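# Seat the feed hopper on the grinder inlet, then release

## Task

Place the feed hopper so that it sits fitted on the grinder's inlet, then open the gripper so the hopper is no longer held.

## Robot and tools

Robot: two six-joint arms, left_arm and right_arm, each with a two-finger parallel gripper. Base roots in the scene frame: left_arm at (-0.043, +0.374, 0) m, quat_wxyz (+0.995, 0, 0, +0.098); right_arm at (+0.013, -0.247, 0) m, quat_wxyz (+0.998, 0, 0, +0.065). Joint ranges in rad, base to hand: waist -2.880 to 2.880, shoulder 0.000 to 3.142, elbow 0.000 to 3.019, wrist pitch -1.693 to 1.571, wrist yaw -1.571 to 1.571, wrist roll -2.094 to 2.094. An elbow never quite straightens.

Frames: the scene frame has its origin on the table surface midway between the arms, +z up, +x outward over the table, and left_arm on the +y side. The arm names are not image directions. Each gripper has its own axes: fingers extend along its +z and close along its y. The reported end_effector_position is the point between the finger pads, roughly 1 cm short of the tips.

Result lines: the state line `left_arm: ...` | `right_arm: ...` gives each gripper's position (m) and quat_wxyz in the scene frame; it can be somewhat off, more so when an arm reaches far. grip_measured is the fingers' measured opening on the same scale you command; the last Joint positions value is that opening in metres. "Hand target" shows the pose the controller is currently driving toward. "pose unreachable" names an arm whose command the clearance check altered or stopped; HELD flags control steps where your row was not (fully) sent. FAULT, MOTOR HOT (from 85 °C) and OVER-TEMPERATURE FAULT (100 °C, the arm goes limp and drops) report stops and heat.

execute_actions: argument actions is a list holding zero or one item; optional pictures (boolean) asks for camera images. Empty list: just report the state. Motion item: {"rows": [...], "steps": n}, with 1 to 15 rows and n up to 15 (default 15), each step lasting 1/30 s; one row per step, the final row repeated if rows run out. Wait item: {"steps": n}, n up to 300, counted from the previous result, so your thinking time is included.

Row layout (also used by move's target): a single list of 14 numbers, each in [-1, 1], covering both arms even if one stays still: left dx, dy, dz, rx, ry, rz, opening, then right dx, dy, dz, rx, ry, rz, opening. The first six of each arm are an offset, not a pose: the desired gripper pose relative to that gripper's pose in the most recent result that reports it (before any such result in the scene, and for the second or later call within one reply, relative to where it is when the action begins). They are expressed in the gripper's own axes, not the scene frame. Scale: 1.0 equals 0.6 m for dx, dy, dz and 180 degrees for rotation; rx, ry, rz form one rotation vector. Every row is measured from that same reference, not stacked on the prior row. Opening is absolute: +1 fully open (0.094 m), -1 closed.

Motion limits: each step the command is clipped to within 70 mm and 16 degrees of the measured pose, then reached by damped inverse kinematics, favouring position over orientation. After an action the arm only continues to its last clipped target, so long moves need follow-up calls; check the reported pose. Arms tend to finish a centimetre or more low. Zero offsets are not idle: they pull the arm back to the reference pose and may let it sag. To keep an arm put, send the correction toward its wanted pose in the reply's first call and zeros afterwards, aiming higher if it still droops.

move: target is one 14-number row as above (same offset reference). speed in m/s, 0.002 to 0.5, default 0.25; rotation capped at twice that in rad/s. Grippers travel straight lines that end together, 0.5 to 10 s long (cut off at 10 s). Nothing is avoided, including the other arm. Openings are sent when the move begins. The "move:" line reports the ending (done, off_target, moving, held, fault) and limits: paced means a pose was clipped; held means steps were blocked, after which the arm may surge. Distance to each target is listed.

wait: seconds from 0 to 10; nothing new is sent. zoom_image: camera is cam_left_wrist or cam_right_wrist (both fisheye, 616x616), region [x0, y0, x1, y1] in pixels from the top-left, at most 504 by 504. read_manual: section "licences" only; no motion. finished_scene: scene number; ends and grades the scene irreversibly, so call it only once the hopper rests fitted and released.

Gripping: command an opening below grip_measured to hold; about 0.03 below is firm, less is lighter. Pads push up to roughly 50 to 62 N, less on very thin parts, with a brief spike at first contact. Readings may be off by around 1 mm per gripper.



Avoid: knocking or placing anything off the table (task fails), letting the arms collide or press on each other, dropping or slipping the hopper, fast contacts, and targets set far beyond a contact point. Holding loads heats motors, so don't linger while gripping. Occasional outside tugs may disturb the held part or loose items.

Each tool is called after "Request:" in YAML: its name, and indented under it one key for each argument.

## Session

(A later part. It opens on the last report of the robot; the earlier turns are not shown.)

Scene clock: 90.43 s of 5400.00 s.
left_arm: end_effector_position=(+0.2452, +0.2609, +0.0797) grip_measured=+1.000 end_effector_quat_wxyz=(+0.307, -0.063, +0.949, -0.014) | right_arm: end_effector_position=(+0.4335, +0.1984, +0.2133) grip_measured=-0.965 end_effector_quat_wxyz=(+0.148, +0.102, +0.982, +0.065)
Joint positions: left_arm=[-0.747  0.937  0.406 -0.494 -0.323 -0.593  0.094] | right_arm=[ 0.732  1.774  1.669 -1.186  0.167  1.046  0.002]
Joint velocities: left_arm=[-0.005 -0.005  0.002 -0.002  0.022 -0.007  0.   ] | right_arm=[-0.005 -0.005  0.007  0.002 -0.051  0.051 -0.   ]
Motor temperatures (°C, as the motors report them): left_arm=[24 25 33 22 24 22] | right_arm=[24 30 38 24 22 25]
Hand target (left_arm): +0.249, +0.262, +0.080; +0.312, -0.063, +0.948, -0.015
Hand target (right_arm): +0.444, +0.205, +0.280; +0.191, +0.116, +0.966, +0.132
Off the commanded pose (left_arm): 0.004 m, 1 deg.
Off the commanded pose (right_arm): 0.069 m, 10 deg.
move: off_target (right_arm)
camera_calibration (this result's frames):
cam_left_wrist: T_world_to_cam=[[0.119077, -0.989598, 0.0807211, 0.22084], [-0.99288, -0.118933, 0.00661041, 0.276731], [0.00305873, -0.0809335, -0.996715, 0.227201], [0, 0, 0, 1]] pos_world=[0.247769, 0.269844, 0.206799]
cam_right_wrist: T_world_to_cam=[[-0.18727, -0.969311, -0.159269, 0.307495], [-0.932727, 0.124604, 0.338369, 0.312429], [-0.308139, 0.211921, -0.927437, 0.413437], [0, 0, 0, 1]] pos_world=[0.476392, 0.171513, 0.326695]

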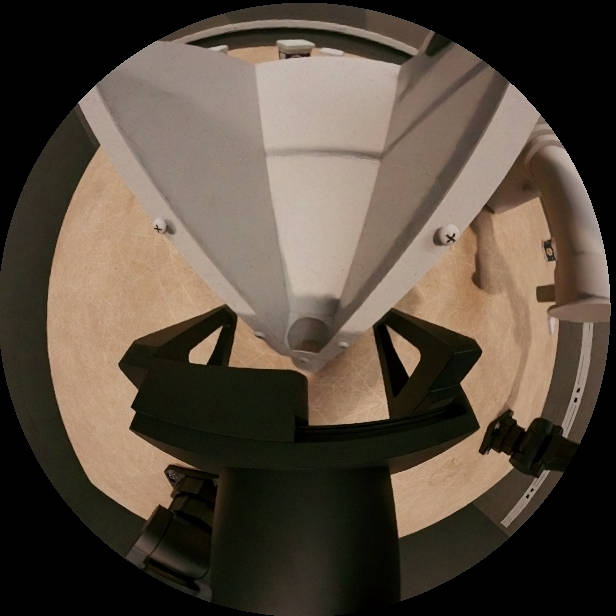

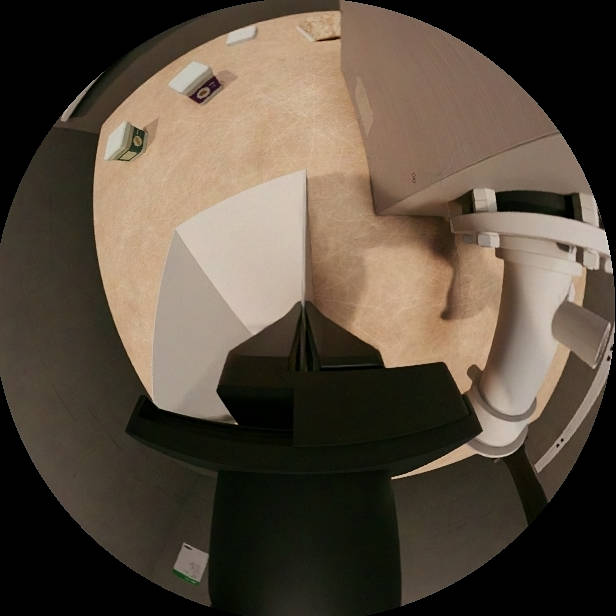

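Request:
move:
  target: [0,0,0.005,0,0,0,0.15,-0.04,0.03,-0.105,-0.045,-0.027,0.015,-1]
  speed: 0.06

Scene clock: 92.73 s of 5400.00 s.
left_arm: end_effector_position=(+0.2447, +0.2608, +0.0789) grip_measured=+0.556 end_effector_quat_wxyz=(+0.307, -0.060, +0.950, -0.014) | right_arm: end_effector_position=(+0.4327, +0.1918, +0.2132) grip_measured=-0.965 end_effector_quat_wxyz=(+0.152, +0.106, +0.981, +0.064)
Joint positions: left_arm=[-0.746  0.936  0.403 -0.49  -0.32  -0.587  0.073] | right_arm=[ 0.728  1.758  1.645 -1.175  0.175  1.048  0.002]
Joint velocities: left_arm=[-0.005  0.005  0.007  0.007 -0.066 -0.037 -0.   ] | right_arm=[-0.005 -0.015 -0.007 -0.007 -0.037  0.007 -0.   ]
Motor temperatures (°C, as the motors report them): left_arm=[24 25 33 22 24 22] | right_arm=[24 30 37 24 22 25]
Hand target (left_arm): +0.247, +0.261, +0.077; +0.307, -0.063, +0.949, -0.014
Hand target (right_arm): +0.436, +0.202, +0.282; +0.193, +0.115, +0.965, +0.134
Off the commanded pose (left_arm): 0.003 m, 0 deg.
Off the commanded pose (right_arm): 0.071 m, 10 deg.
move: off_target (right_arm)
camera_calibration (this result's frames):
cam_left_wrist: T_world_to_cam=[[0.113179, -0.990356, 0.0799054, 0.222575], [-0.993571, -0.113024, 0.00647605, 0.274908], [0.00261764, -0.0801246, -0.996781, 0.226281], [0, 0, 0, 1]] pos_world=[0.247357, 0.26963, 0.205987]
cam_right_wrist: T_world_to_cam=[[-0.193609, -0.968109, -0.158996, 0.303349], [-0.934359, 0.132537, 0.330766, 0.313319], [-0.299145, 0.212599, -0.930222, 0.411022], [0, 0, 0, 1]] pos_world=[0.474439, 0.164766, 0.326937]

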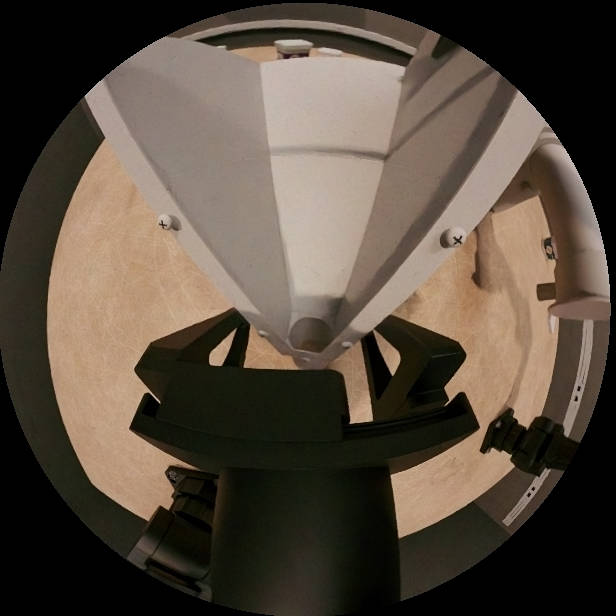

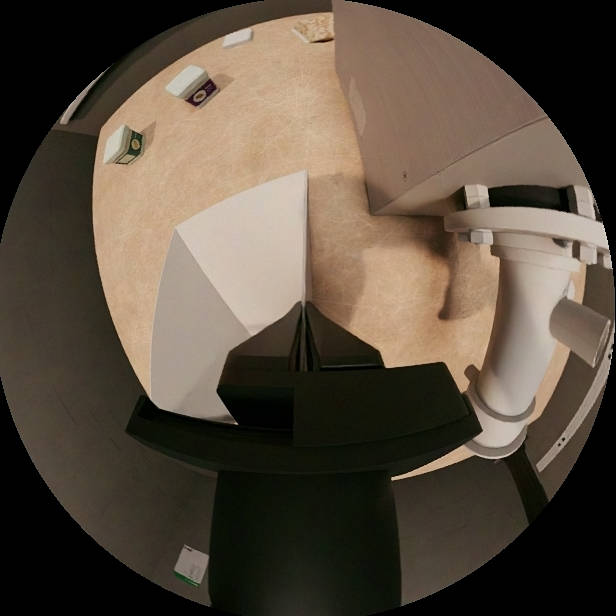

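Request:
move:
  target: [-0.163,-0.058,-0.165,0,-0.183,0,0.48,0.003,-0.008,-0.386,-0.085,-0.169,-0.025,-1]
  speed: 0.07

Scene clock: 99.80 s of 5400.00 s.
left_arm: end_effector_position=(+0.2598, +0.2473, +0.1826) grip_measured=+0.530 end_effector_quat_wxyz=(+0.534, -0.050, +0.844, +0.029) | right_arm: end_effector_position=(+0.3701, +0.1630, +0.3829) grip_measured=-0.966 end_effector_quat_wxyz=(+0.392, +0.074, +0.909, +0.120)
Joint positions: left_arm=[-0.967  0.752  0.382 -0.273 -0.775 -0.488  0.072] | right_arm=[ 0.898  1.394  1.499 -1.018  0.574  0.991  0.002]
Joint velocities: left_arm=[-0.024 -0.005 -0.002  0.012  0.051 -0.022  0.   ] | right_arm=[-0.005 -0.015 -0.002 -0.002 -0.022  0.007 -0.001]
Motor temperatures (°C, as the motors report them): left_arm=[24 25 33 22 24 22] | right_arm=[24 30 37 24 22 25]
Hand target (left_arm): +0.268, +0.240, +0.218; +0.565, -0.061, +0.823, +0.009
Hand target (right_arm): +0.356, +0.166, +0.427; +0.417, +0.056, +0.893, +0.159
Off the commanded pose (left_arm): 0.038 m, 5 deg.
Off the commanded pose (right_arm): 0.050 m, 6 deg.
move: off_target (left_arm, right_arm)
camera_calibration (this result's frames):
cam_left_wrist: T_world_to_cam=[[0.114897, -0.993129, 0.0221991, 0.209978], [-0.870656, -0.111437, -0.479103, 0.343997], [0.478285, 0.0357195, -0.877478, 0.154469], [0, 0, 0, 1]] pos_world=[0.201497, 0.241351, 0.295691]
cam_right_wrist: T_world_to_cam=[[-0.0456823, -0.958828, -0.280288, 0.280574], [-0.98142, 0.0954191, -0.166461, 0.41631], [0.186352, 0.267476, -0.945373, 0.373479], [0, 0, 0, 1]] pos_world=[0.351793, 0.129402, 0.501018]

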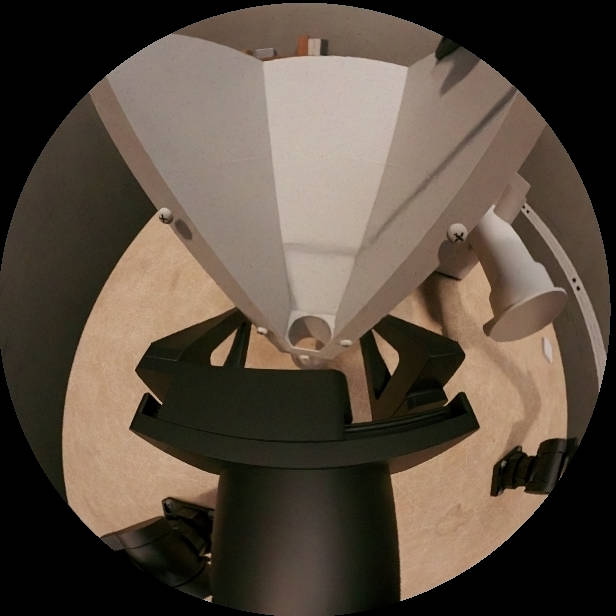

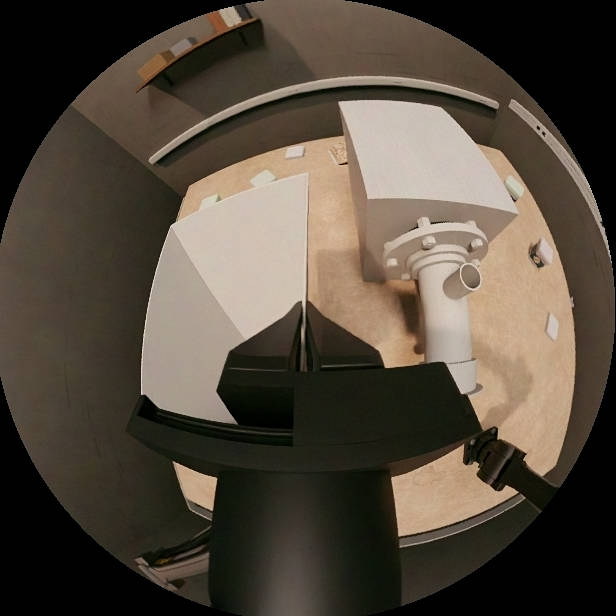

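Request:
move:
  target: [-0.395,-0.144,-0.132,0.008,-0.057,-0.014,0.48,-0.355,0.002,-0.295,-0.037,-0.047,-0.007,-1]
  speed: 0.08

Scene clock: 107.27 s of 5400.00 s.
left_arm: end_effector_position=(+0.2625, +0.2183, +0.2606) grip_measured=+0.506 end_effector_quat_wxyz=(+0.568, -0.039, +0.820, +0.054) | right_arm: end_effector_position=(+0.3706, +0.1362, +0.4635) grip_measured=-0.966 end_effector_quat_wxyz=(+0.416, +0.050, +0.899, +0.126)
Joint positions: left_arm=[-1.081  0.769  0.561 -0.416 -0.931 -0.476  0.071] | right_arm=[ 0.869  1.343  1.636 -1.124  0.57   0.885  0.002]
Joint velocities: left_arm=[-0.015  0.005  0.002 -0.002 -0.022 -0.022 -0.001] | right_arm=[ 0.005 -0.005 -0.017 -0.007 -0.007 -0.037 -0.001]
Motor temperatures (°C, as the motors report them): left_arm=[24 25 36 22 25 22] | right_arm=[24 29 38 24 22 25]
Hand target (left_arm): +0.272, +0.203, +0.333; +0.609, -0.060, +0.791, +0.013
Hand target (right_arm): +0.373, +0.117, +0.536; +0.464, +0.051, +0.869, +0.161
Off the commanded pose (left_arm): 0.182 m, 8 deg; position clipped at the last step of the last action.
Off the commanded pose (right_arm): 0.192 m, 8 deg; position clipped at the last step of the last action.
After step 90, 0.73 s passed at rest.
move: off_target (left_arm, right_arm); limits=paced
camera_calibration (this result's frames):
cam_left_wrist: T_world_to_cam=[[0.123052, -0.992027, -0.027215, 0.189631], [-0.82885, -0.0876525, -0.552562, 0.383551], [0.545771, 0.0905509, -0.833028, 0.181379], [0, 0, 0, 1]] pos_world=[0.19558, 0.205315, 0.36819]
cam_right_wrist: T_world_to_cam=[[0.0102016, -0.961924, -0.273126, 0.253835], [-0.973178, 0.0532273, -0.223811, 0.462063], [0.229826, 0.268084, -0.935581, 0.435983], [0, 0, 0, 1]] pos_world=[0.34688, 0.102695, 0.580641]

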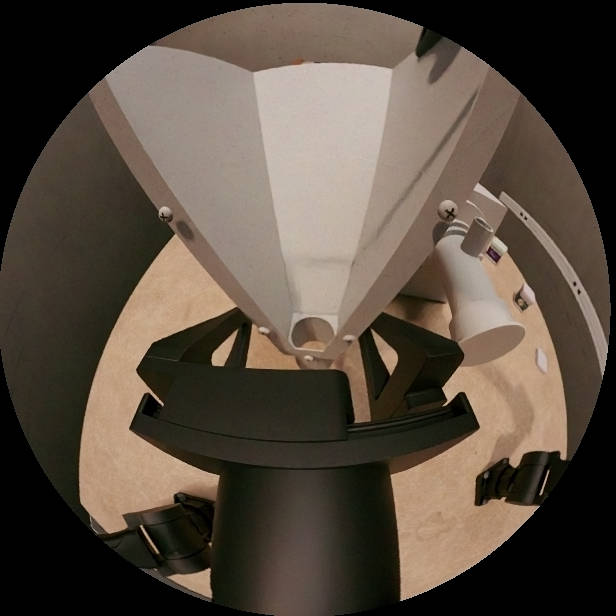

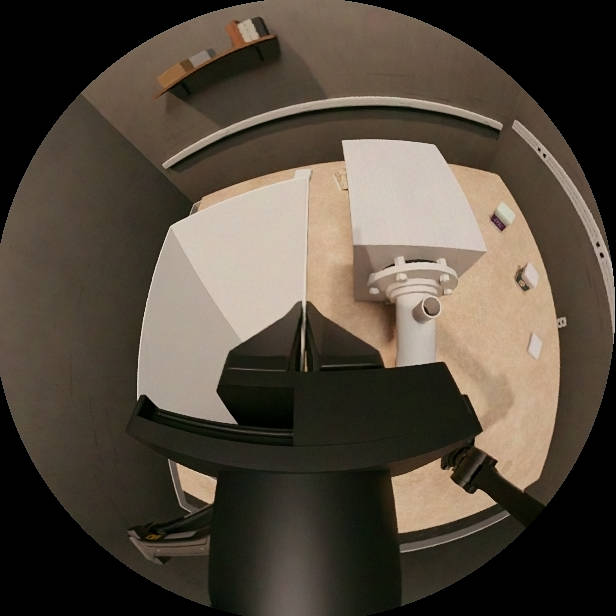

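Request:
move:
  target: [-0.312,0.009,-0.117,0.01,-0.02,-0.02,0.45,-0.243,0.091,-0.209,-0.02,-0.02,0,-1]
  speed: 0.04

Scene clock: 113.90 s of 5400.00 s.
left_arm: end_effector_position=(+0.2609, +0.2204, +0.4069) grip_measured=+0.497 end_effector_quat_wxyz=(+0.574, -0.054, +0.816, +0.041) | right_arm: end_effector_position=(+0.3796, +0.1547, +0.6095) grip_measured=-0.966 end_effector_quat_wxyz=(+0.412, +0.037, +0.903, +0.116)
Joint positions: left_arm=[-1.081  0.749  0.931 -0.787 -0.934 -0.502  0.07 ] | right_arm=[ 0.873  1.663  2.458 -1.647  0.569  0.866  0.002]
Joint velocities: left_arm=[-0.005 -0.015  0.002 -0.007 -0.007 -0.081 -0.001] | right_arm=[ 0.005  0.015  0.032 -0.042  0.066  0.007  0.   ]
Motor temperatures (°C, as the motors report them): left_arm=[24 25 40 22 25 22] | right_arm=[24 29 41 24 23 25]
Hand target (left_arm): +0.258, +0.221, +0.458; +0.596, -0.055, +0.801, +0.025
Hand target (right_arm): +0.364, +0.136, +0.661; +0.446, +0.041, +0.880, +0.154
Off the commanded pose (left_arm): 0.054 m, 4 deg.
Off the commanded pose (right_arm): 0.058 m, 6 deg.
move: off_target (left_arm, right_arm)
camera_calibration (this result's frames):
cam_left_wrist: T_world_to_cam=[[0.133604, -0.990962, 0.0120511, 0.176947], [-0.818415, -0.117182, -0.562553, 0.471102], [0.55888, 0.0652963, -0.826674, 0.303552], [0, 0, 0, 1]] pos_world=[0.192267, 0.210731, 0.513825]
cam_right_wrist: T_world_to_cam=[[0.0246406, -0.969593, -0.243478, 0.289088], [-0.975738, 0.0296749, -0.216921, 0.502912], [0.21755, 0.242916, -0.945338, 0.580055], [0, 0, 0, 1]] pos_world=[0.357396, 0.12447, 0.727827]

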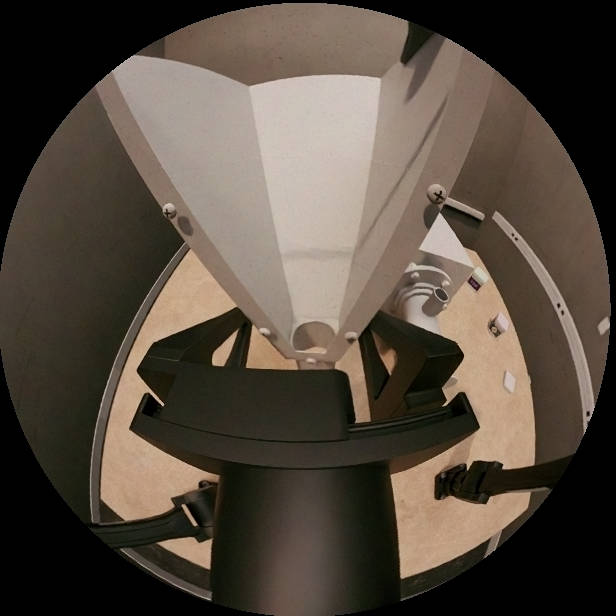

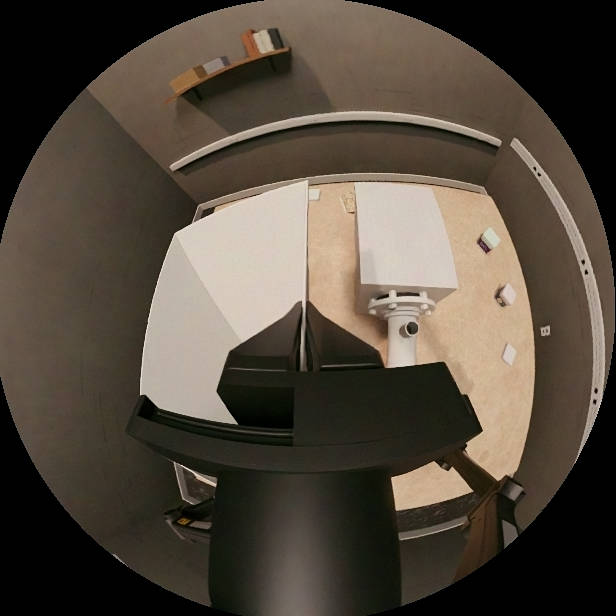

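Request:
move:
  target: [-0.173,-0.412,0.15,0.005,-0.03,-0.01,0.45,-0.282,-0.385,0.006,-0.053,-0.057,0.015,-1]
  speed: 0.045

Scene clock: 123.13 s of 5400.00 s.
left_arm: end_effector_position=(+0.4071, +0.0021, +0.4096) grip_measured=+0.494 end_effector_quat_wxyz=(+0.579, -0.024, +0.811, +0.078) | right_arm: end_effector_position=(+0.5190, -0.0794, +0.6090) grip_measured=-0.967 end_effector_quat_wxyz=(+0.417, +0.055, +0.890, +0.174)
Joint positions: left_arm=[-1.138  1.47   1.455 -0.625 -1.012 -0.459  0.07 ] | right_arm=[ 0.186  1.433  2.111 -1.311 -0.014  0.448  0.002]
Joint velocities: left_arm=[ 0.005 -0.015 -0.007  0.002 -0.037  0.022  0.001] | right_arm=[-0.015 -0.005 -0.012 -0.027 -0.022  0.066  0.   ]
Motor temperatures (°C, as the motors report them): left_arm=[24 26 42 22 25 22] | right_arm=[24 29 39 25 23 25]
Hand target (left_arm): +0.408, -0.000, +0.479; +0.613, -0.061, +0.787, +0.029
Hand target (right_arm): +0.491, -0.094, +0.678; +0.492, +0.032, +0.848, +0.196
Off the commanded pose (left_arm): 0.064 m, 8 deg.
Off the commanded pose (right_arm): 0.072 m, 10 deg.
move: off_target (left_arm, right_arm)
camera_calibration (this result's frames):
cam_left_wrist: T_world_to_cam=[[0.126785, -0.988584, -0.0814092, -0.0179411], [-0.814199, -0.0568393, -0.577797, 0.571103], [0.566574, 0.139539, -0.81211, 0.229023], [0, 0, 0, 1]] pos_world=[0.337507, -0.017233, 0.514513]
cam_right_wrist: T_world_to_cam=[[0.0423536, -0.931753, -0.360615, 0.123653], [-0.971758, 0.0454489, -0.231562, 0.653961], [0.232148, 0.360237, -0.903513, 0.5824], [0, 0, 0, 1]] pos_world=[0.495052, -0.12431, 0.722229]

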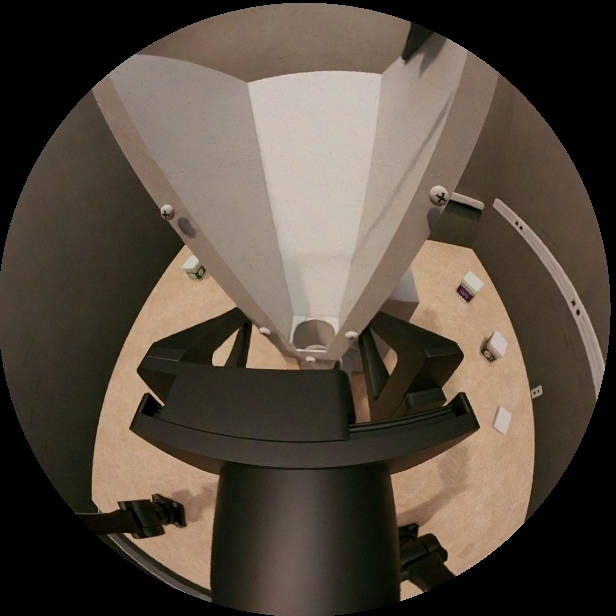

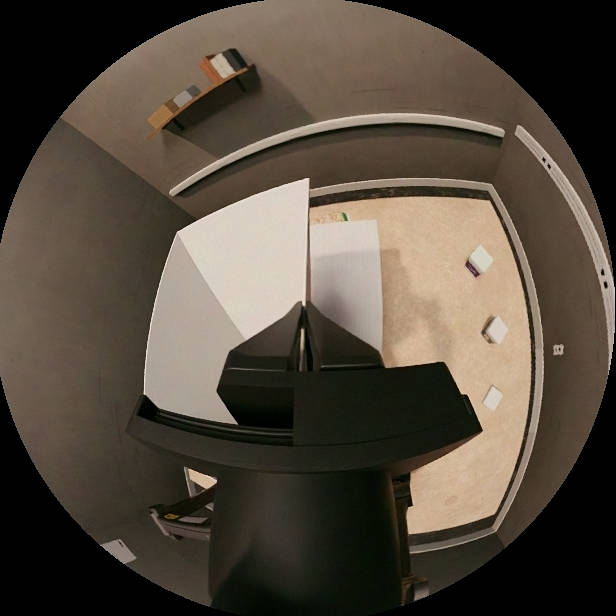

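Request:
zoom_image:
  camera: "cam_left_wrist"
  region: [220,260,440,420]

Region (220, 260, 440, 420) of cam_left_wrist's 616x616 image, scaled by 2.291, with more detail than that image has; it fills the top 367 rows of this view, and the rest is white.

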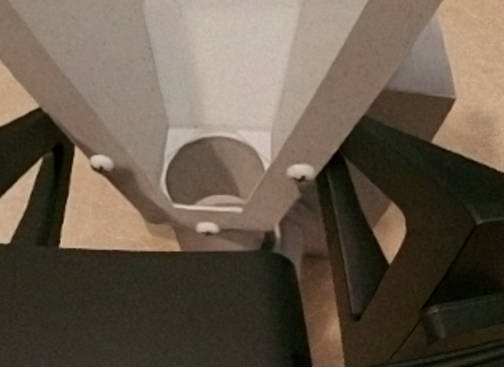

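Request:
execute_actions:
  actions:
    - {"rows":[[-0.095,-0.005,-0.028,0.011,-0.024,-0.039,0.45,-0.035,0.012,-0.108,-0.02,-0.05,-0.02,-1],[-0.095,-0.005,-0.028,0.011,-0.024,-0.039,0.45,-0.035,0.012,-0.108,-0.02,-0.05,-0.02,-1],[-0.095,-0.005,-0.028,0.011,-0.024,-0.039,0.45,-0.035,0.012,-0.108,-0.02,-0.05,-0.02,-1],[-0.095,-0.005,-0.028,0.011,-0.024,-0.039,0.45,-0.035,0.012,-0.108,-0.02,-0.05,-0.02,-1],[-0.095,-0.005,-0.028,0.011,-0.024,-0.039,0.45,-0.035,0.012,-0.108,-0.02,-0.05,-0.02,-1],[-0.085,-0.011,-0.022,0.011,-0.024,-0.039,0.45,-0.014,0.006,-0.108,-0.013,-0.05,-0.029,-1]],"steps":15}

Request:
wait:
  seconds: 0.5

Request:
zoom_image:
  camera: "cam_left_wrist"
  region: [220,260,440,420]

Scene clock: 130.23 s of 5400.00 s.
left_arm: end_effector_position=(+0.4055, -0.0128, +0.4042) grip_measured=+0.482 end_effector_quat_wxyz=(+0.583, -0.022, +0.810, +0.065) | right_arm: end_effector_position=(+0.4932, -0.0967, +0.6174) grip_measured=-0.967 end_effector_quat_wxyz=(+0.454, +0.049, +0.876, +0.156)
Joint positions: left_arm=[-1.155  1.487  1.455 -0.591 -1.008 -0.463  0.07 ] | right_arm=[ 0.186  1.323  1.988 -1.233  0.035  0.41   0.002]
Joint velocities: left_arm=[-0.005 -0.005  0.007 -0.007 -0.081  0.037  0.   ] | right_arm=[-0.015 -0.024  0.002  0.032 -0.066  0.051  0.001]
Motor temperatures (°C, as the motors report them): left_arm=[24 26 44 22 25 22] | right_arm=[24 29 39 25 23 25]
Hand target (left_arm): +0.409, -0.005, +0.460; +0.614, -0.061, +0.787, +0.030
Hand target (right_arm): +0.473, -0.095, +0.653; +0.494, +0.019, +0.853, +0.168
Off the commanded pose (left_arm): 0.058 m, 7 deg.
Off the commanded pose (right_arm): 0.042 m, 6 deg.
Steps of this call (steps 1 to 90: nothing new was sent; then 3.60 s passed at rest; steps 91 to 105: all 15 steps of this action). Readings (end_effector_position):
91: left_arm (+0.4073, +0.0020, +0.4101) | right_arm (+0.5196, -0.0806, +0.6074)
92: left_arm (+0.4075, +0.0017, +0.4097) | right_arm (+0.5183, -0.0820, +0.6066)
94: left_arm (+0.4083, -0.0012, +0.4054) | right_arm (+0.5138, -0.0854, +0.6071)
98: left_arm (+0.4074, -0.0075, +0.4038) | right_arm (+0.5030, -0.0925, +0.6111)
105: the state above
camera_calibration (this result's frames):
cam_left_wrist: T_world_to_cam=[[0.108162, -0.992207, -0.0618488, -0.0333372], [-0.810462, -0.0519789, -0.58348, 0.566675], [0.575719, 0.113237, -0.809769, 0.22266], [0, 0, 0, 1]] pos_world=[0.334685, -0.0288355, 0.508885]
cam_right_wrist: T_world_to_cam=[[0.0516616, -0.944926, -0.32318, 0.0826763], [-0.949389, 0.0539273, -0.309439, 0.66944], [0.309825, 0.322809, -0.894317, 0.554588], [0, 0, 0, 1]] pos_world=[0.459462, -0.137004, 0.729848]

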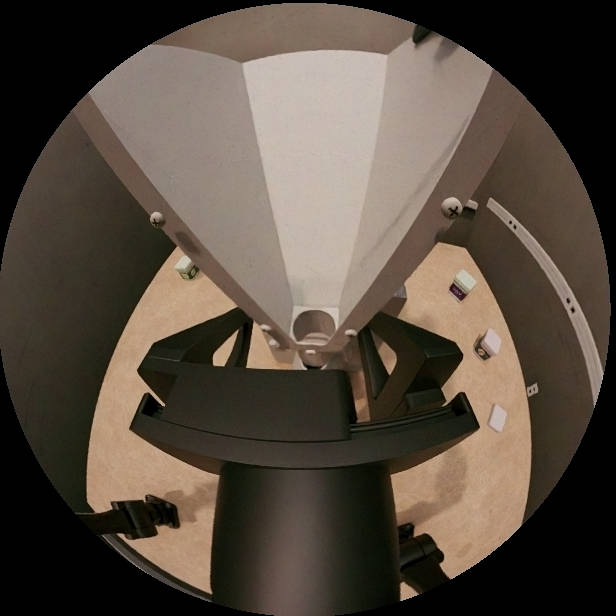

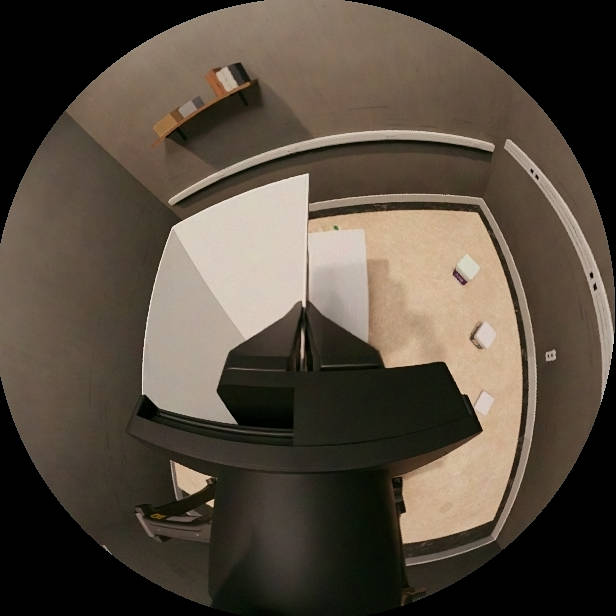

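Scene clock: 130.73 s of 5400.00 s.
left_arm: end_effector_position=(+0.4057, -0.0131, +0.4036) grip_measured=+0.482 end_effector_quat_wxyz=(+0.583, -0.022, +0.810, +0.065) | right_arm: end_effector_position=(+0.4938, -0.0965, +0.6163) grip_measured=-0.967 end_effector_quat_wxyz=(+0.454, +0.049, +0.876, +0.156)
Joint positions: left_arm=[-1.155  1.488  1.455 -0.591 -1.008 -0.463  0.07 ] | right_arm=[ 0.186  1.323  1.985 -1.23   0.035  0.41   0.002]
Joint velocities: left_arm=[ 0.005 -0.015 -0.007  0.007  0.007 -0.066 -0.001] | right_arm=[-0.015 -0.005 -0.022  0.002  0.037  0.051 -0.   ]
Motor temperatures (°C, as the motors report them): left_arm=[24 27 44 22 25 22] | right_arm=[24 29 39 25 23 25]
Hand target (left_arm): +0.409, -0.005, +0.460; +0.613, -0.061, +0.787, +0.030
Hand target (right_arm): +0.473, -0.095, +0.653; +0.494, +0.019, +0.853, +0.168
Off the commanded pose (left_arm): 0.058 m, 7 deg.
Off the commanded pose (right_arm): 0.043 m, 6 deg.
Steps of this call (steps 1 to 15: nothing new was sent). Readings (end_effector_position):
1: left_arm (+0.4055, -0.0128, +0.4042) | right_arm (+0.4934, -0.0966, +0.6169)
2: left_arm (+0.4056, -0.0129, +0.4040) | right_arm (+0.4937, -0.0966, +0.6166)
4: left_arm (+0.4057, -0.0131, +0.4036) | right_arm (+0.4938, -0.0965, +0.6163)
8: left_arm (+0.4057, -0.0131, +0.4036) | right_arm (+0.4938, -0.0965, +0.6163)
15: the state above
camera_calibration (this result's frames):
cam_left_wrist: T_world_to_cam=[[0.108121, -0.992149, -0.0628498, -0.0332286], [-0.810845, -0.0514322, -0.582996, 0.566405], [0.575187, 0.113996, -0.81004, 0.222409], [0, 0, 0, 1]] pos_world=[0.334933, -0.0291899, 0.508284]
cam_right_wrist: T_world_to_cam=[[0.0518721, -0.945182, -0.322399, 0.0818695], [-0.949581, 0.0532726, -0.308962, 0.66939], [0.3092, 0.32217, -0.894763, 0.553904], [0, 0, 0, 1]] pos_world=[0.460126, -0.13673, 0.728824]

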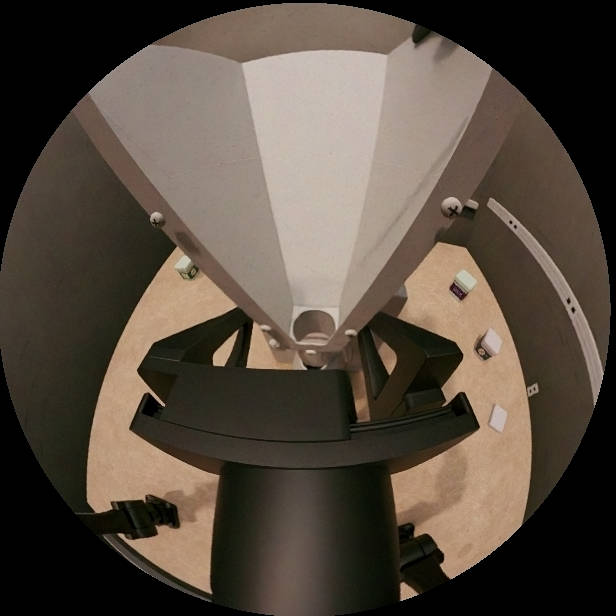

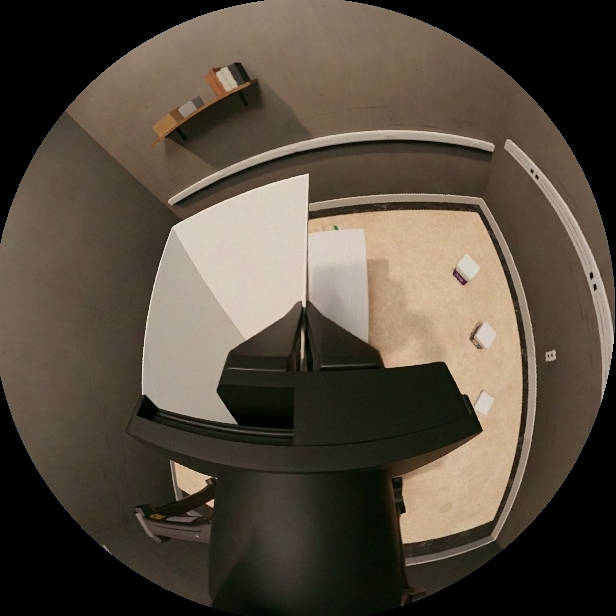

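Region (220, 260, 440, 420) of cam_left_wrist's 616x616 image, scaled by 2.291, with more detail than that image has; it fills the top 367 rows of this view, and the rest is white.

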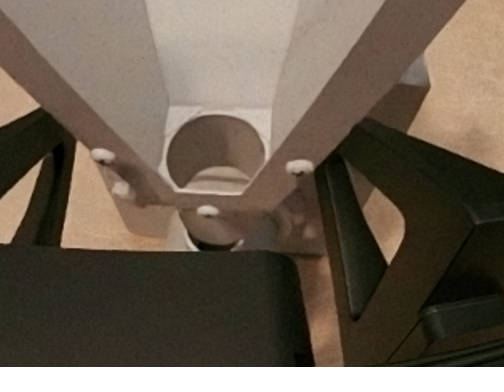

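Request:
execute_actions:
  actions:
    - {"rows":[[-0.085,0.018,-0.02,0.003,-0.022,-0.035,0.44,-0.022,0.022,-0.058,-0.019,-0.026,-0.016,-1],[-0.08,0.018,-0.018,0.003,-0.022,-0.035,0.44,-0.018,0.02,-0.055,-0.019,-0.026,-0.016,-1],[-0.08,0.018,-0.018,0.003,-0.022,-0.035,0.44,-0.018,0.02,-0.055,-0.019,-0.026,-0.016,-1],[-0.075,0.017,-0.016,0.003,-0.022,-0.035,0.44,-0.013,0.019,-0.052,-0.019,-0.026,-0.016,-1],[-0.075,0.017,-0.016,0.003,-0.022,-0.035,0.44,-0.013,0.019,-0.052,-0.019,-0.026,-0.016,-1],[-0.07,0.017,-0.014,0.003,-0.022,-0.035,0.44,-0.009,0.017,-0.049,-0.019,-0.026,-0.016,-1],[-0.07,0.017,-0.014,0.003,-0.022,-0.035,0.44,-0.009,0.017,-0.049,-0.019,-0.026,-0.016,-1],[-0.065,0.016,-0.012,0.003,-0.022,-0.035,0.44,-0.004,0.015,-0.046,-0.019,-0.026,-0.016,-1],[-0.065,0.016,-0.012,0.003,-0.022,-0.035,0.44,-0.004,0.015,-0.046,-0.019,-0.026,-0.016,-1],[-0.059,0.016,-0.0095,0.003,-0.022,-0.035,0.44,0,0.013,-0.043,-0.019,-0.026,-0.016,-1]],"steps":15}
  pictures: false

Request:
wait:
  seconds: 0.4

Request:
zoom_image:
  camera: "cam_left_wrist"
  region: [260,290,380,390]

Scene clock: 133.60 s of 5400.00 s.
left_arm: end_effector_position=(+0.4047, -0.0115, +0.3824) grip_measured=+0.482 end_effector_quat_wxyz=(+0.581, -0.019, +0.811, +0.069) | right_arm: end_effector_position=(+0.4939, -0.0967, +0.5935) grip_measured=-0.967 end_effector_quat_wxyz=(+0.454, +0.049, +0.876, +0.156)
Joint positions: left_arm=[-1.155  1.489  1.404 -0.55  -1.008 -0.464  0.07 ] | right_arm=[ 0.186  1.284  1.876 -1.163  0.036  0.41   0.002]
Joint velocities: left_arm=[-0.005 -0.015 -0.042  0.007 -0.022  0.007 -0.001] | right_arm=[ 0.005  0.005 -0.046  0.042 -0.022 -0.007  0.   ]
Motor temperatures (°C, as the motors report them): left_arm=[24 27 44 22 25 22] | right_arm=[24 29 38 25 23 25]
Hand target (left_arm): +0.408, -0.002, +0.438; +0.613, -0.061, +0.787, +0.031
Hand target (right_arm): +0.471, -0.096, +0.631; +0.494, +0.020, +0.853, +0.168
Off the commanded pose (left_arm): 0.058 m, 8 deg.
Off the commanded pose (right_arm): 0.045 m, 7 deg.
Steps of this call (steps 1 to 71: nothing new was sent; steps 72 to 86: all 15 steps of this action). Readings (end_effector_position):
72: left_arm (+0.4057, -0.0130, +0.4037) | right_arm (+0.4942, -0.0964, +0.6156)
73: left_arm (+0.4057, -0.0129, +0.4030) | right_arm (+0.4944, -0.0964, +0.6148)
75: left_arm (+0.4055, -0.0126, +0.3998) | right_arm (+0.4933, -0.0967, +0.6117)
79: left_arm (+0.4051, -0.0121, +0.3931) | right_arm (+0.4928, -0.0970, +0.6048)
86: the state above

Scene clock: 134.00 s of 5400.00 s.
left_arm: end_effector_position=(+0.4048, -0.0116, +0.3822) grip_measured=+0.481 end_effector_quat_wxyz=(+0.581, -0.020, +0.811, +0.068) | right_arm: end_effector_position=(+0.4935, -0.0968, +0.5936) grip_measured=-0.967 end_effector_quat_wxyz=(+0.454, +0.049, +0.876, +0.156)
Joint positions: left_arm=[-1.155  1.489  1.403 -0.547 -1.008 -0.464  0.07 ] | right_arm=[ 0.186  1.282  1.875 -1.162  0.036  0.41   0.002]
Joint velocities: left_arm=[-0.005 -0.005 -0.012 -0.007  0.007 -0.037  0.001] | right_arm=[-0.005  0.005 -0.017 -0.002 -0.051 -0.007 -0.001]
Motor temperatures (°C, as the motors report them): left_arm=[24 27 44 22 25 22] | right_arm=[24 29 38 25 23 25]
Hand target (left_arm): +0.408, -0.002, +0.438; +0.613, -0.061, +0.787, +0.031
Hand target (right_arm): +0.471, -0.096, +0.631; +0.494, +0.020, +0.853, +0.168
Off the commanded pose (left_arm): 0.058 m, 8 deg.
Off the commanded pose (right_arm): 0.044 m, 6 deg.
Steps of this call (steps 1 to 12: nothing new was sent). Readings (end_effector_position):
1: left_arm (+0.4047, -0.0115, +0.3821) | right_arm (+0.4941, -0.0966, +0.5930)
2: left_arm (+0.4046, -0.0115, +0.3819) | right_arm (+0.4941, -0.0966, +0.5928)
4: left_arm (+0.4047, -0.0115, +0.3820) | right_arm (+0.4940, -0.0967, +0.5931)
8: left_arm (+0.4048, -0.0116, +0.3822) | right_arm (+0.4935, -0.0968, +0.5936)
12: the state above
camera_calibration (this result's frames):
cam_left_wrist: T_world_to_cam=[[0.108652, -0.991587, -0.0703501, -0.0303389], [-0.813583, -0.0480365, -0.579461, 0.553017], [0.571206, 0.120195, -0.811958, 0.207856], [0, 0, 0, 1]] pos_world=[0.334493, -0.028502, 0.487087]
cam_right_wrist: T_world_to_cam=[[0.0510227, -0.94542, -0.321835, 0.0743438], [-0.94947, 0.0540067, -0.309176, 0.662237], [0.309682, 0.321348, -0.894892, 0.533586], [0, 0, 0, 1]] pos_world=[0.459738, -0.136946, 0.706176]

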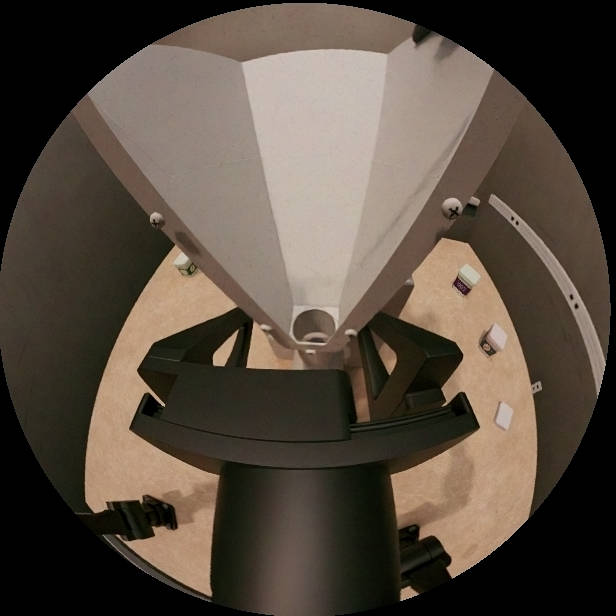

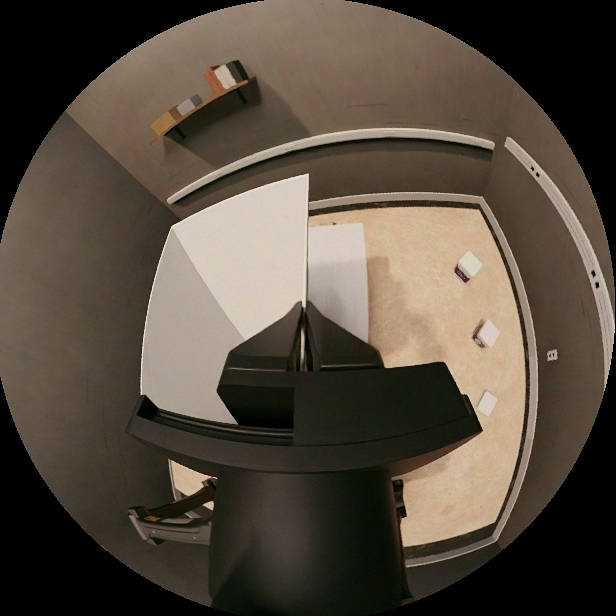

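Region (260, 290, 380, 390) of cam_left_wrist's 616x616 image, scaled by 4.200, with more detail than that image has.

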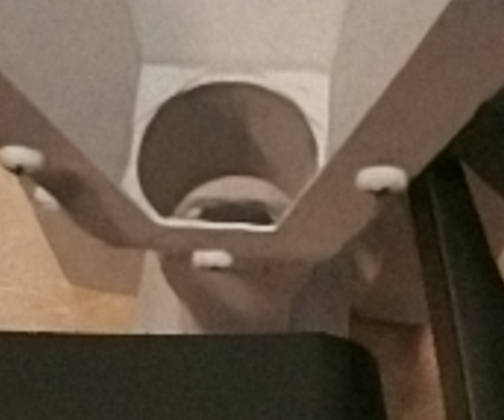

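Request:
execute_actions:
  actions:
    - {"rows":[[-0.088,0.02,-0.022,0.003,-0.023,-0.036,0.44,-0.024,0.021,-0.062,-0.019,-0.026,-0.016,-1],[-0.085,0.019,-0.021,0.003,-0.023,-0.036,0.44,-0.021,0.02,-0.06,-0.019,-0.026,-0.016,-1],[-0.085,0.019,-0.021,0.003,-0.023,-0.036,0.44,-0.021,0.02,-0.06,-0.019,-0.026,-0.016,-1],[-0.08,0.018,-0.019,0.003,-0.023,-0.036,0.44,-0.017,0.018,-0.057,-0.019,-0.026,-0.016,-1],[-0.08,0.018,-0.019,0.003,-0.023,-0.036,0.44,-0.017,0.018,-0.057,-0.019,-0.026,-0.016,-1],[-0.075,0.016,-0.018,0.003,-0.023,-0.036,0.44,-0.013,0.015,-0.055,-0.019,-0.026,-0.016,-1],[-0.075,0.016,-0.018,0.003,-0.023,-0.036,0.44,-0.013,0.015,-0.055,-0.019,-0.026,-0.016,-1],[-0.072,0.014,-0.017,0.003,-0.023,-0.036,0.44,-0.011,0.013,-0.053,-0.019,-0.026,-0.016,-1]],"steps":15}

Request:
zoom_image:
  camera: "cam_left_wrist"
  region: [260,290,380,390]

Scene clock: 136.57 s of 5400.00 s.
left_arm: end_effector_position=(+0.4031, -0.0105, +0.3696) grip_measured=+0.481 end_effector_quat_wxyz=(+0.579, -0.017, +0.812, +0.071) | right_arm: end_effector_position=(+0.4916, -0.0974, +0.5803) grip_measured=-0.967 end_effector_quat_wxyz=(+0.456, +0.049, +0.875, +0.156)
Joint positions: left_arm=[-1.157  1.49   1.373 -0.525 -1.01  -0.464  0.07 ] | right_arm=[ 0.186  1.254  1.807 -1.119  0.036  0.41   0.002]
Joint velocities: left_arm=[-0.015 -0.015  0.017 -0.002 -0.007 -0.095  0.   ] | right_arm=[-0.005 -0.005  0.012  0.027 -0.022  0.066  0.   ]
Motor temperatures (°C, as the motors report them): left_arm=[24 27 43 22 25 22] | right_arm=[24 28 37 25 23 26]
Hand target (left_arm): +0.405, -0.003, +0.426; +0.612, -0.061, +0.788, +0.033
Hand target (right_arm): +0.470, -0.098, +0.617; +0.495, +0.020, +0.853, +0.167
Off the commanded pose (left_arm): 0.058 m, 8 deg.
Off the commanded pose (right_arm): 0.043 m, 6 deg.
Steps of this call (steps 1 to 62: nothing new was sent; steps 63 to 77: all 15 steps of this action). Readings (end_effector_position):
63: left_arm (+0.4047, -0.0116, +0.3820) | right_arm (+0.4935, -0.0968, +0.5933)
64: left_arm (+0.4047, -0.0115, +0.3813) | right_arm (+0.4933, -0.0969, +0.5928)
66: left_arm (+0.4044, -0.0111, +0.3788) | right_arm (+0.4921, -0.0973, +0.5905)
70: left_arm (+0.4036, -0.0109, +0.3736) | right_arm (+0.4912, -0.0976, +0.5848)
77: the state above
camera_calibration (this result's frames):
cam_left_wrist: T_world_to_cam=[[0.108053, -0.991071, -0.0781247, -0.0268574], [-0.815947, -0.043516, -0.576487, 0.544332], [0.56794, 0.126037, -0.813363, 0.20034], [0, 0, 0, 1]] pos_world=[0.333267, -0.0281805, 0.474651]
cam_right_wrist: T_world_to_cam=[[0.0520741, -0.945076, -0.322677, 0.0695666], [-0.948456, 0.0543388, -0.312214, 0.657663], [0.3126, 0.322303, -0.893533, 0.520277], [0, 0, 0, 1]] pos_world=[0.457504, -0.137678, 0.692664]

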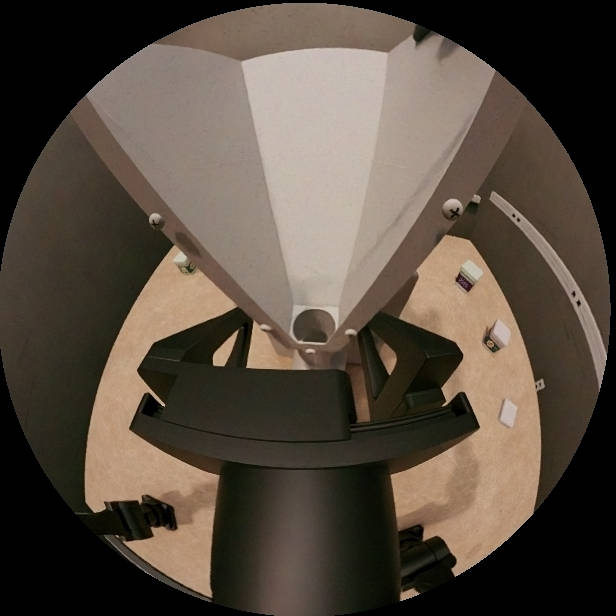

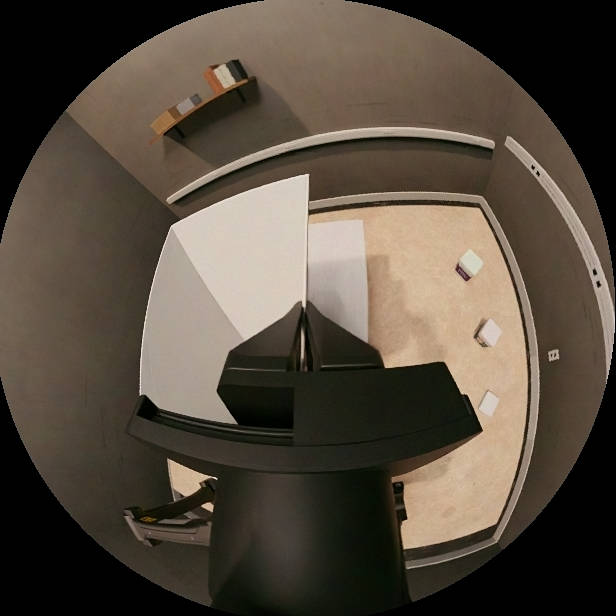

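Region (260, 290, 380, 390) of cam_left_wrist's 616x616 image, scaled by 4.200, with more detail than that image has.

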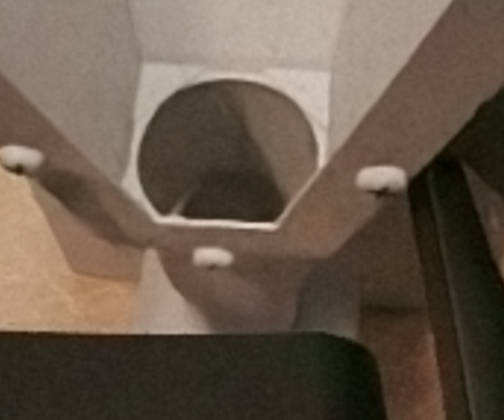

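Request:
execute_actions:
  actions:
    - {"rows":[[-0.088,0.012,-0.024,0.003,-0.023,-0.037,0.44,-0.027,0.015,-0.062,-0.019,-0.026,-0.016,-1],[-0.088,0.012,-0.024,0.003,-0.023,-0.037,0.44,-0.027,0.015,-0.062,-0.019,-0.026,-0.016,-1],[-0.088,0.012,-0.024,0.003,-0.023,-0.037,0.44,-0.027,0.015,-0.062,-0.019,-0.026,-0.016,-1],[-0.085,0.005,-0.025,0.003,-0.023,-0.037,0.44,-0.026,0.008,-0.064,-0.019,-0.026,-0.016,-1]],"steps":15}

Request:
zoom_image:
  camera: "cam_left_wrist"
  region: [260,290,380,390]

Scene clock: 138.17 s of 5400.00 s.
left_arm: end_effector_position=(+0.4003, -0.0136, +0.3677) grip_measured=+0.481 end_effector_quat_wxyz=(+0.581, -0.019, +0.810, +0.072) | right_arm: end_effector_position=(+0.4868, -0.0995, +0.5801) grip_measured=-0.967 end_effector_quat_wxyz=(+0.460, +0.048, +0.872, +0.160)
Joint positions: left_arm=[-1.166  1.494  1.371 -0.524 -1.022 -0.473  0.07 ] | right_arm=[ 0.182  1.234  1.782 -1.101  0.027  0.407  0.002]
Joint velocities: left_arm=[-0.005  0.005 -0.022 -0.017 -0.037  0.095  0.   ] | right_arm=[ 0.015 -0.005 -0.007  0.007  0.007  0.037  0.001]
Motor temperatures (°C, as the motors report them): left_arm=[24 27 43 22 25 22] | right_arm=[24 28 37 25 23 26]
Hand target (left_arm): +0.403, -0.009, +0.422; +0.611, -0.059, +0.789, +0.035
Hand target (right_arm): +0.468, -0.105, +0.614; +0.496, +0.020, +0.852, +0.167
Off the commanded pose (left_arm): 0.055 m, 8 deg.
Off the commanded pose (right_arm): 0.039 m, 6 deg.
Steps of this call (steps 1 to 33: nothing new was sent; steps 34 to 48: all 15 steps of this action). Readings (end_effector_position):
34: left_arm (+0.4030, -0.0106, +0.3699) | right_arm (+0.4913, -0.0974, +0.5806)
35: left_arm (+0.4029, -0.0105, +0.3696) | right_arm (+0.4909, -0.0973, +0.5806)
37: left_arm (+0.4027, -0.0106, +0.3688) | right_arm (+0.4898, -0.0973, +0.5801)
41: left_arm (+0.4009, -0.0129, +0.3678) | right_arm (+0.4876, -0.0990, +0.5798)
48: the state above
camera_calibration (this result's frames):
cam_left_wrist: T_world_to_cam=[[0.112131, -0.990765, -0.0762354, -0.0321104], [-0.813008, -0.0473592, -0.580324, 0.540972], [0.571354, 0.127052, -0.81081, 0.198536], [0, 0, 0, 1]] pos_world=[0.329981, -0.0314182, 0.472465]
cam_right_wrist: T_world_to_cam=[[0.0603823, -0.942733, -0.328036, 0.0670663], [-0.945202, 0.0516347, -0.322377, 0.657233], [0.320854, 0.329526, -0.887956, 0.515734], [0, 0, 0, 1]] pos_world=[0.451693, -0.140658, 0.691826]

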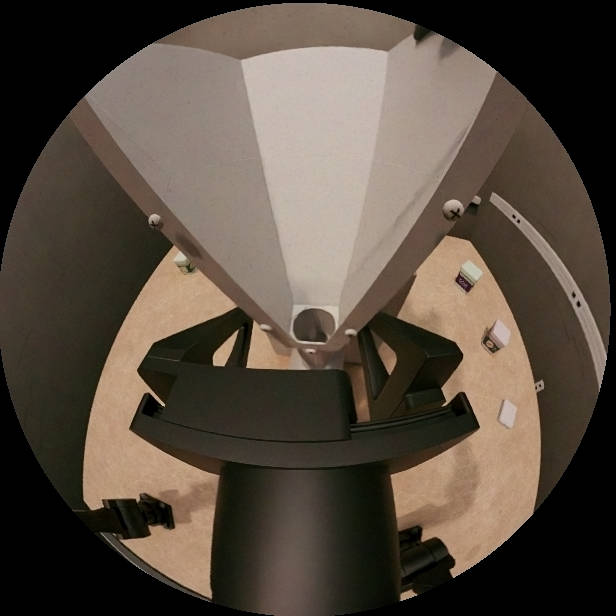

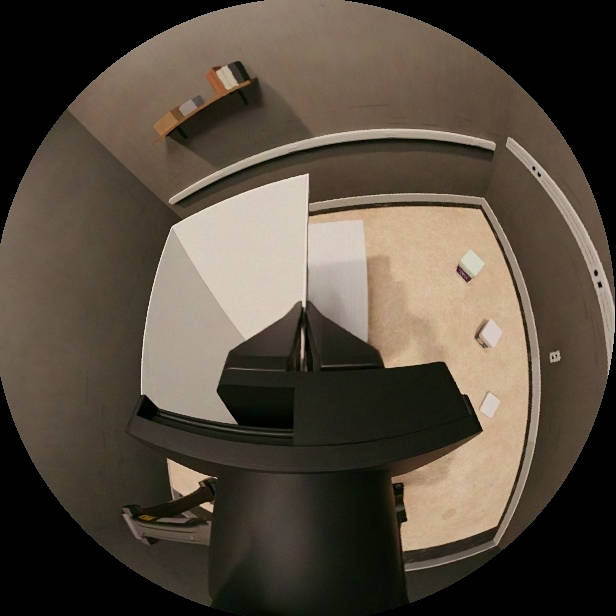

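Region (260, 290, 380, 390) of cam_left_wrist's 616x616 image, scaled by 4.200, with more detail than that image has.

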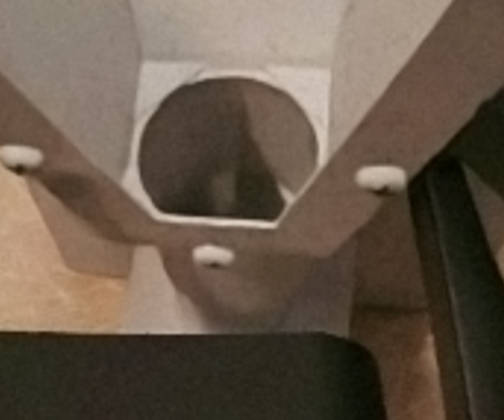

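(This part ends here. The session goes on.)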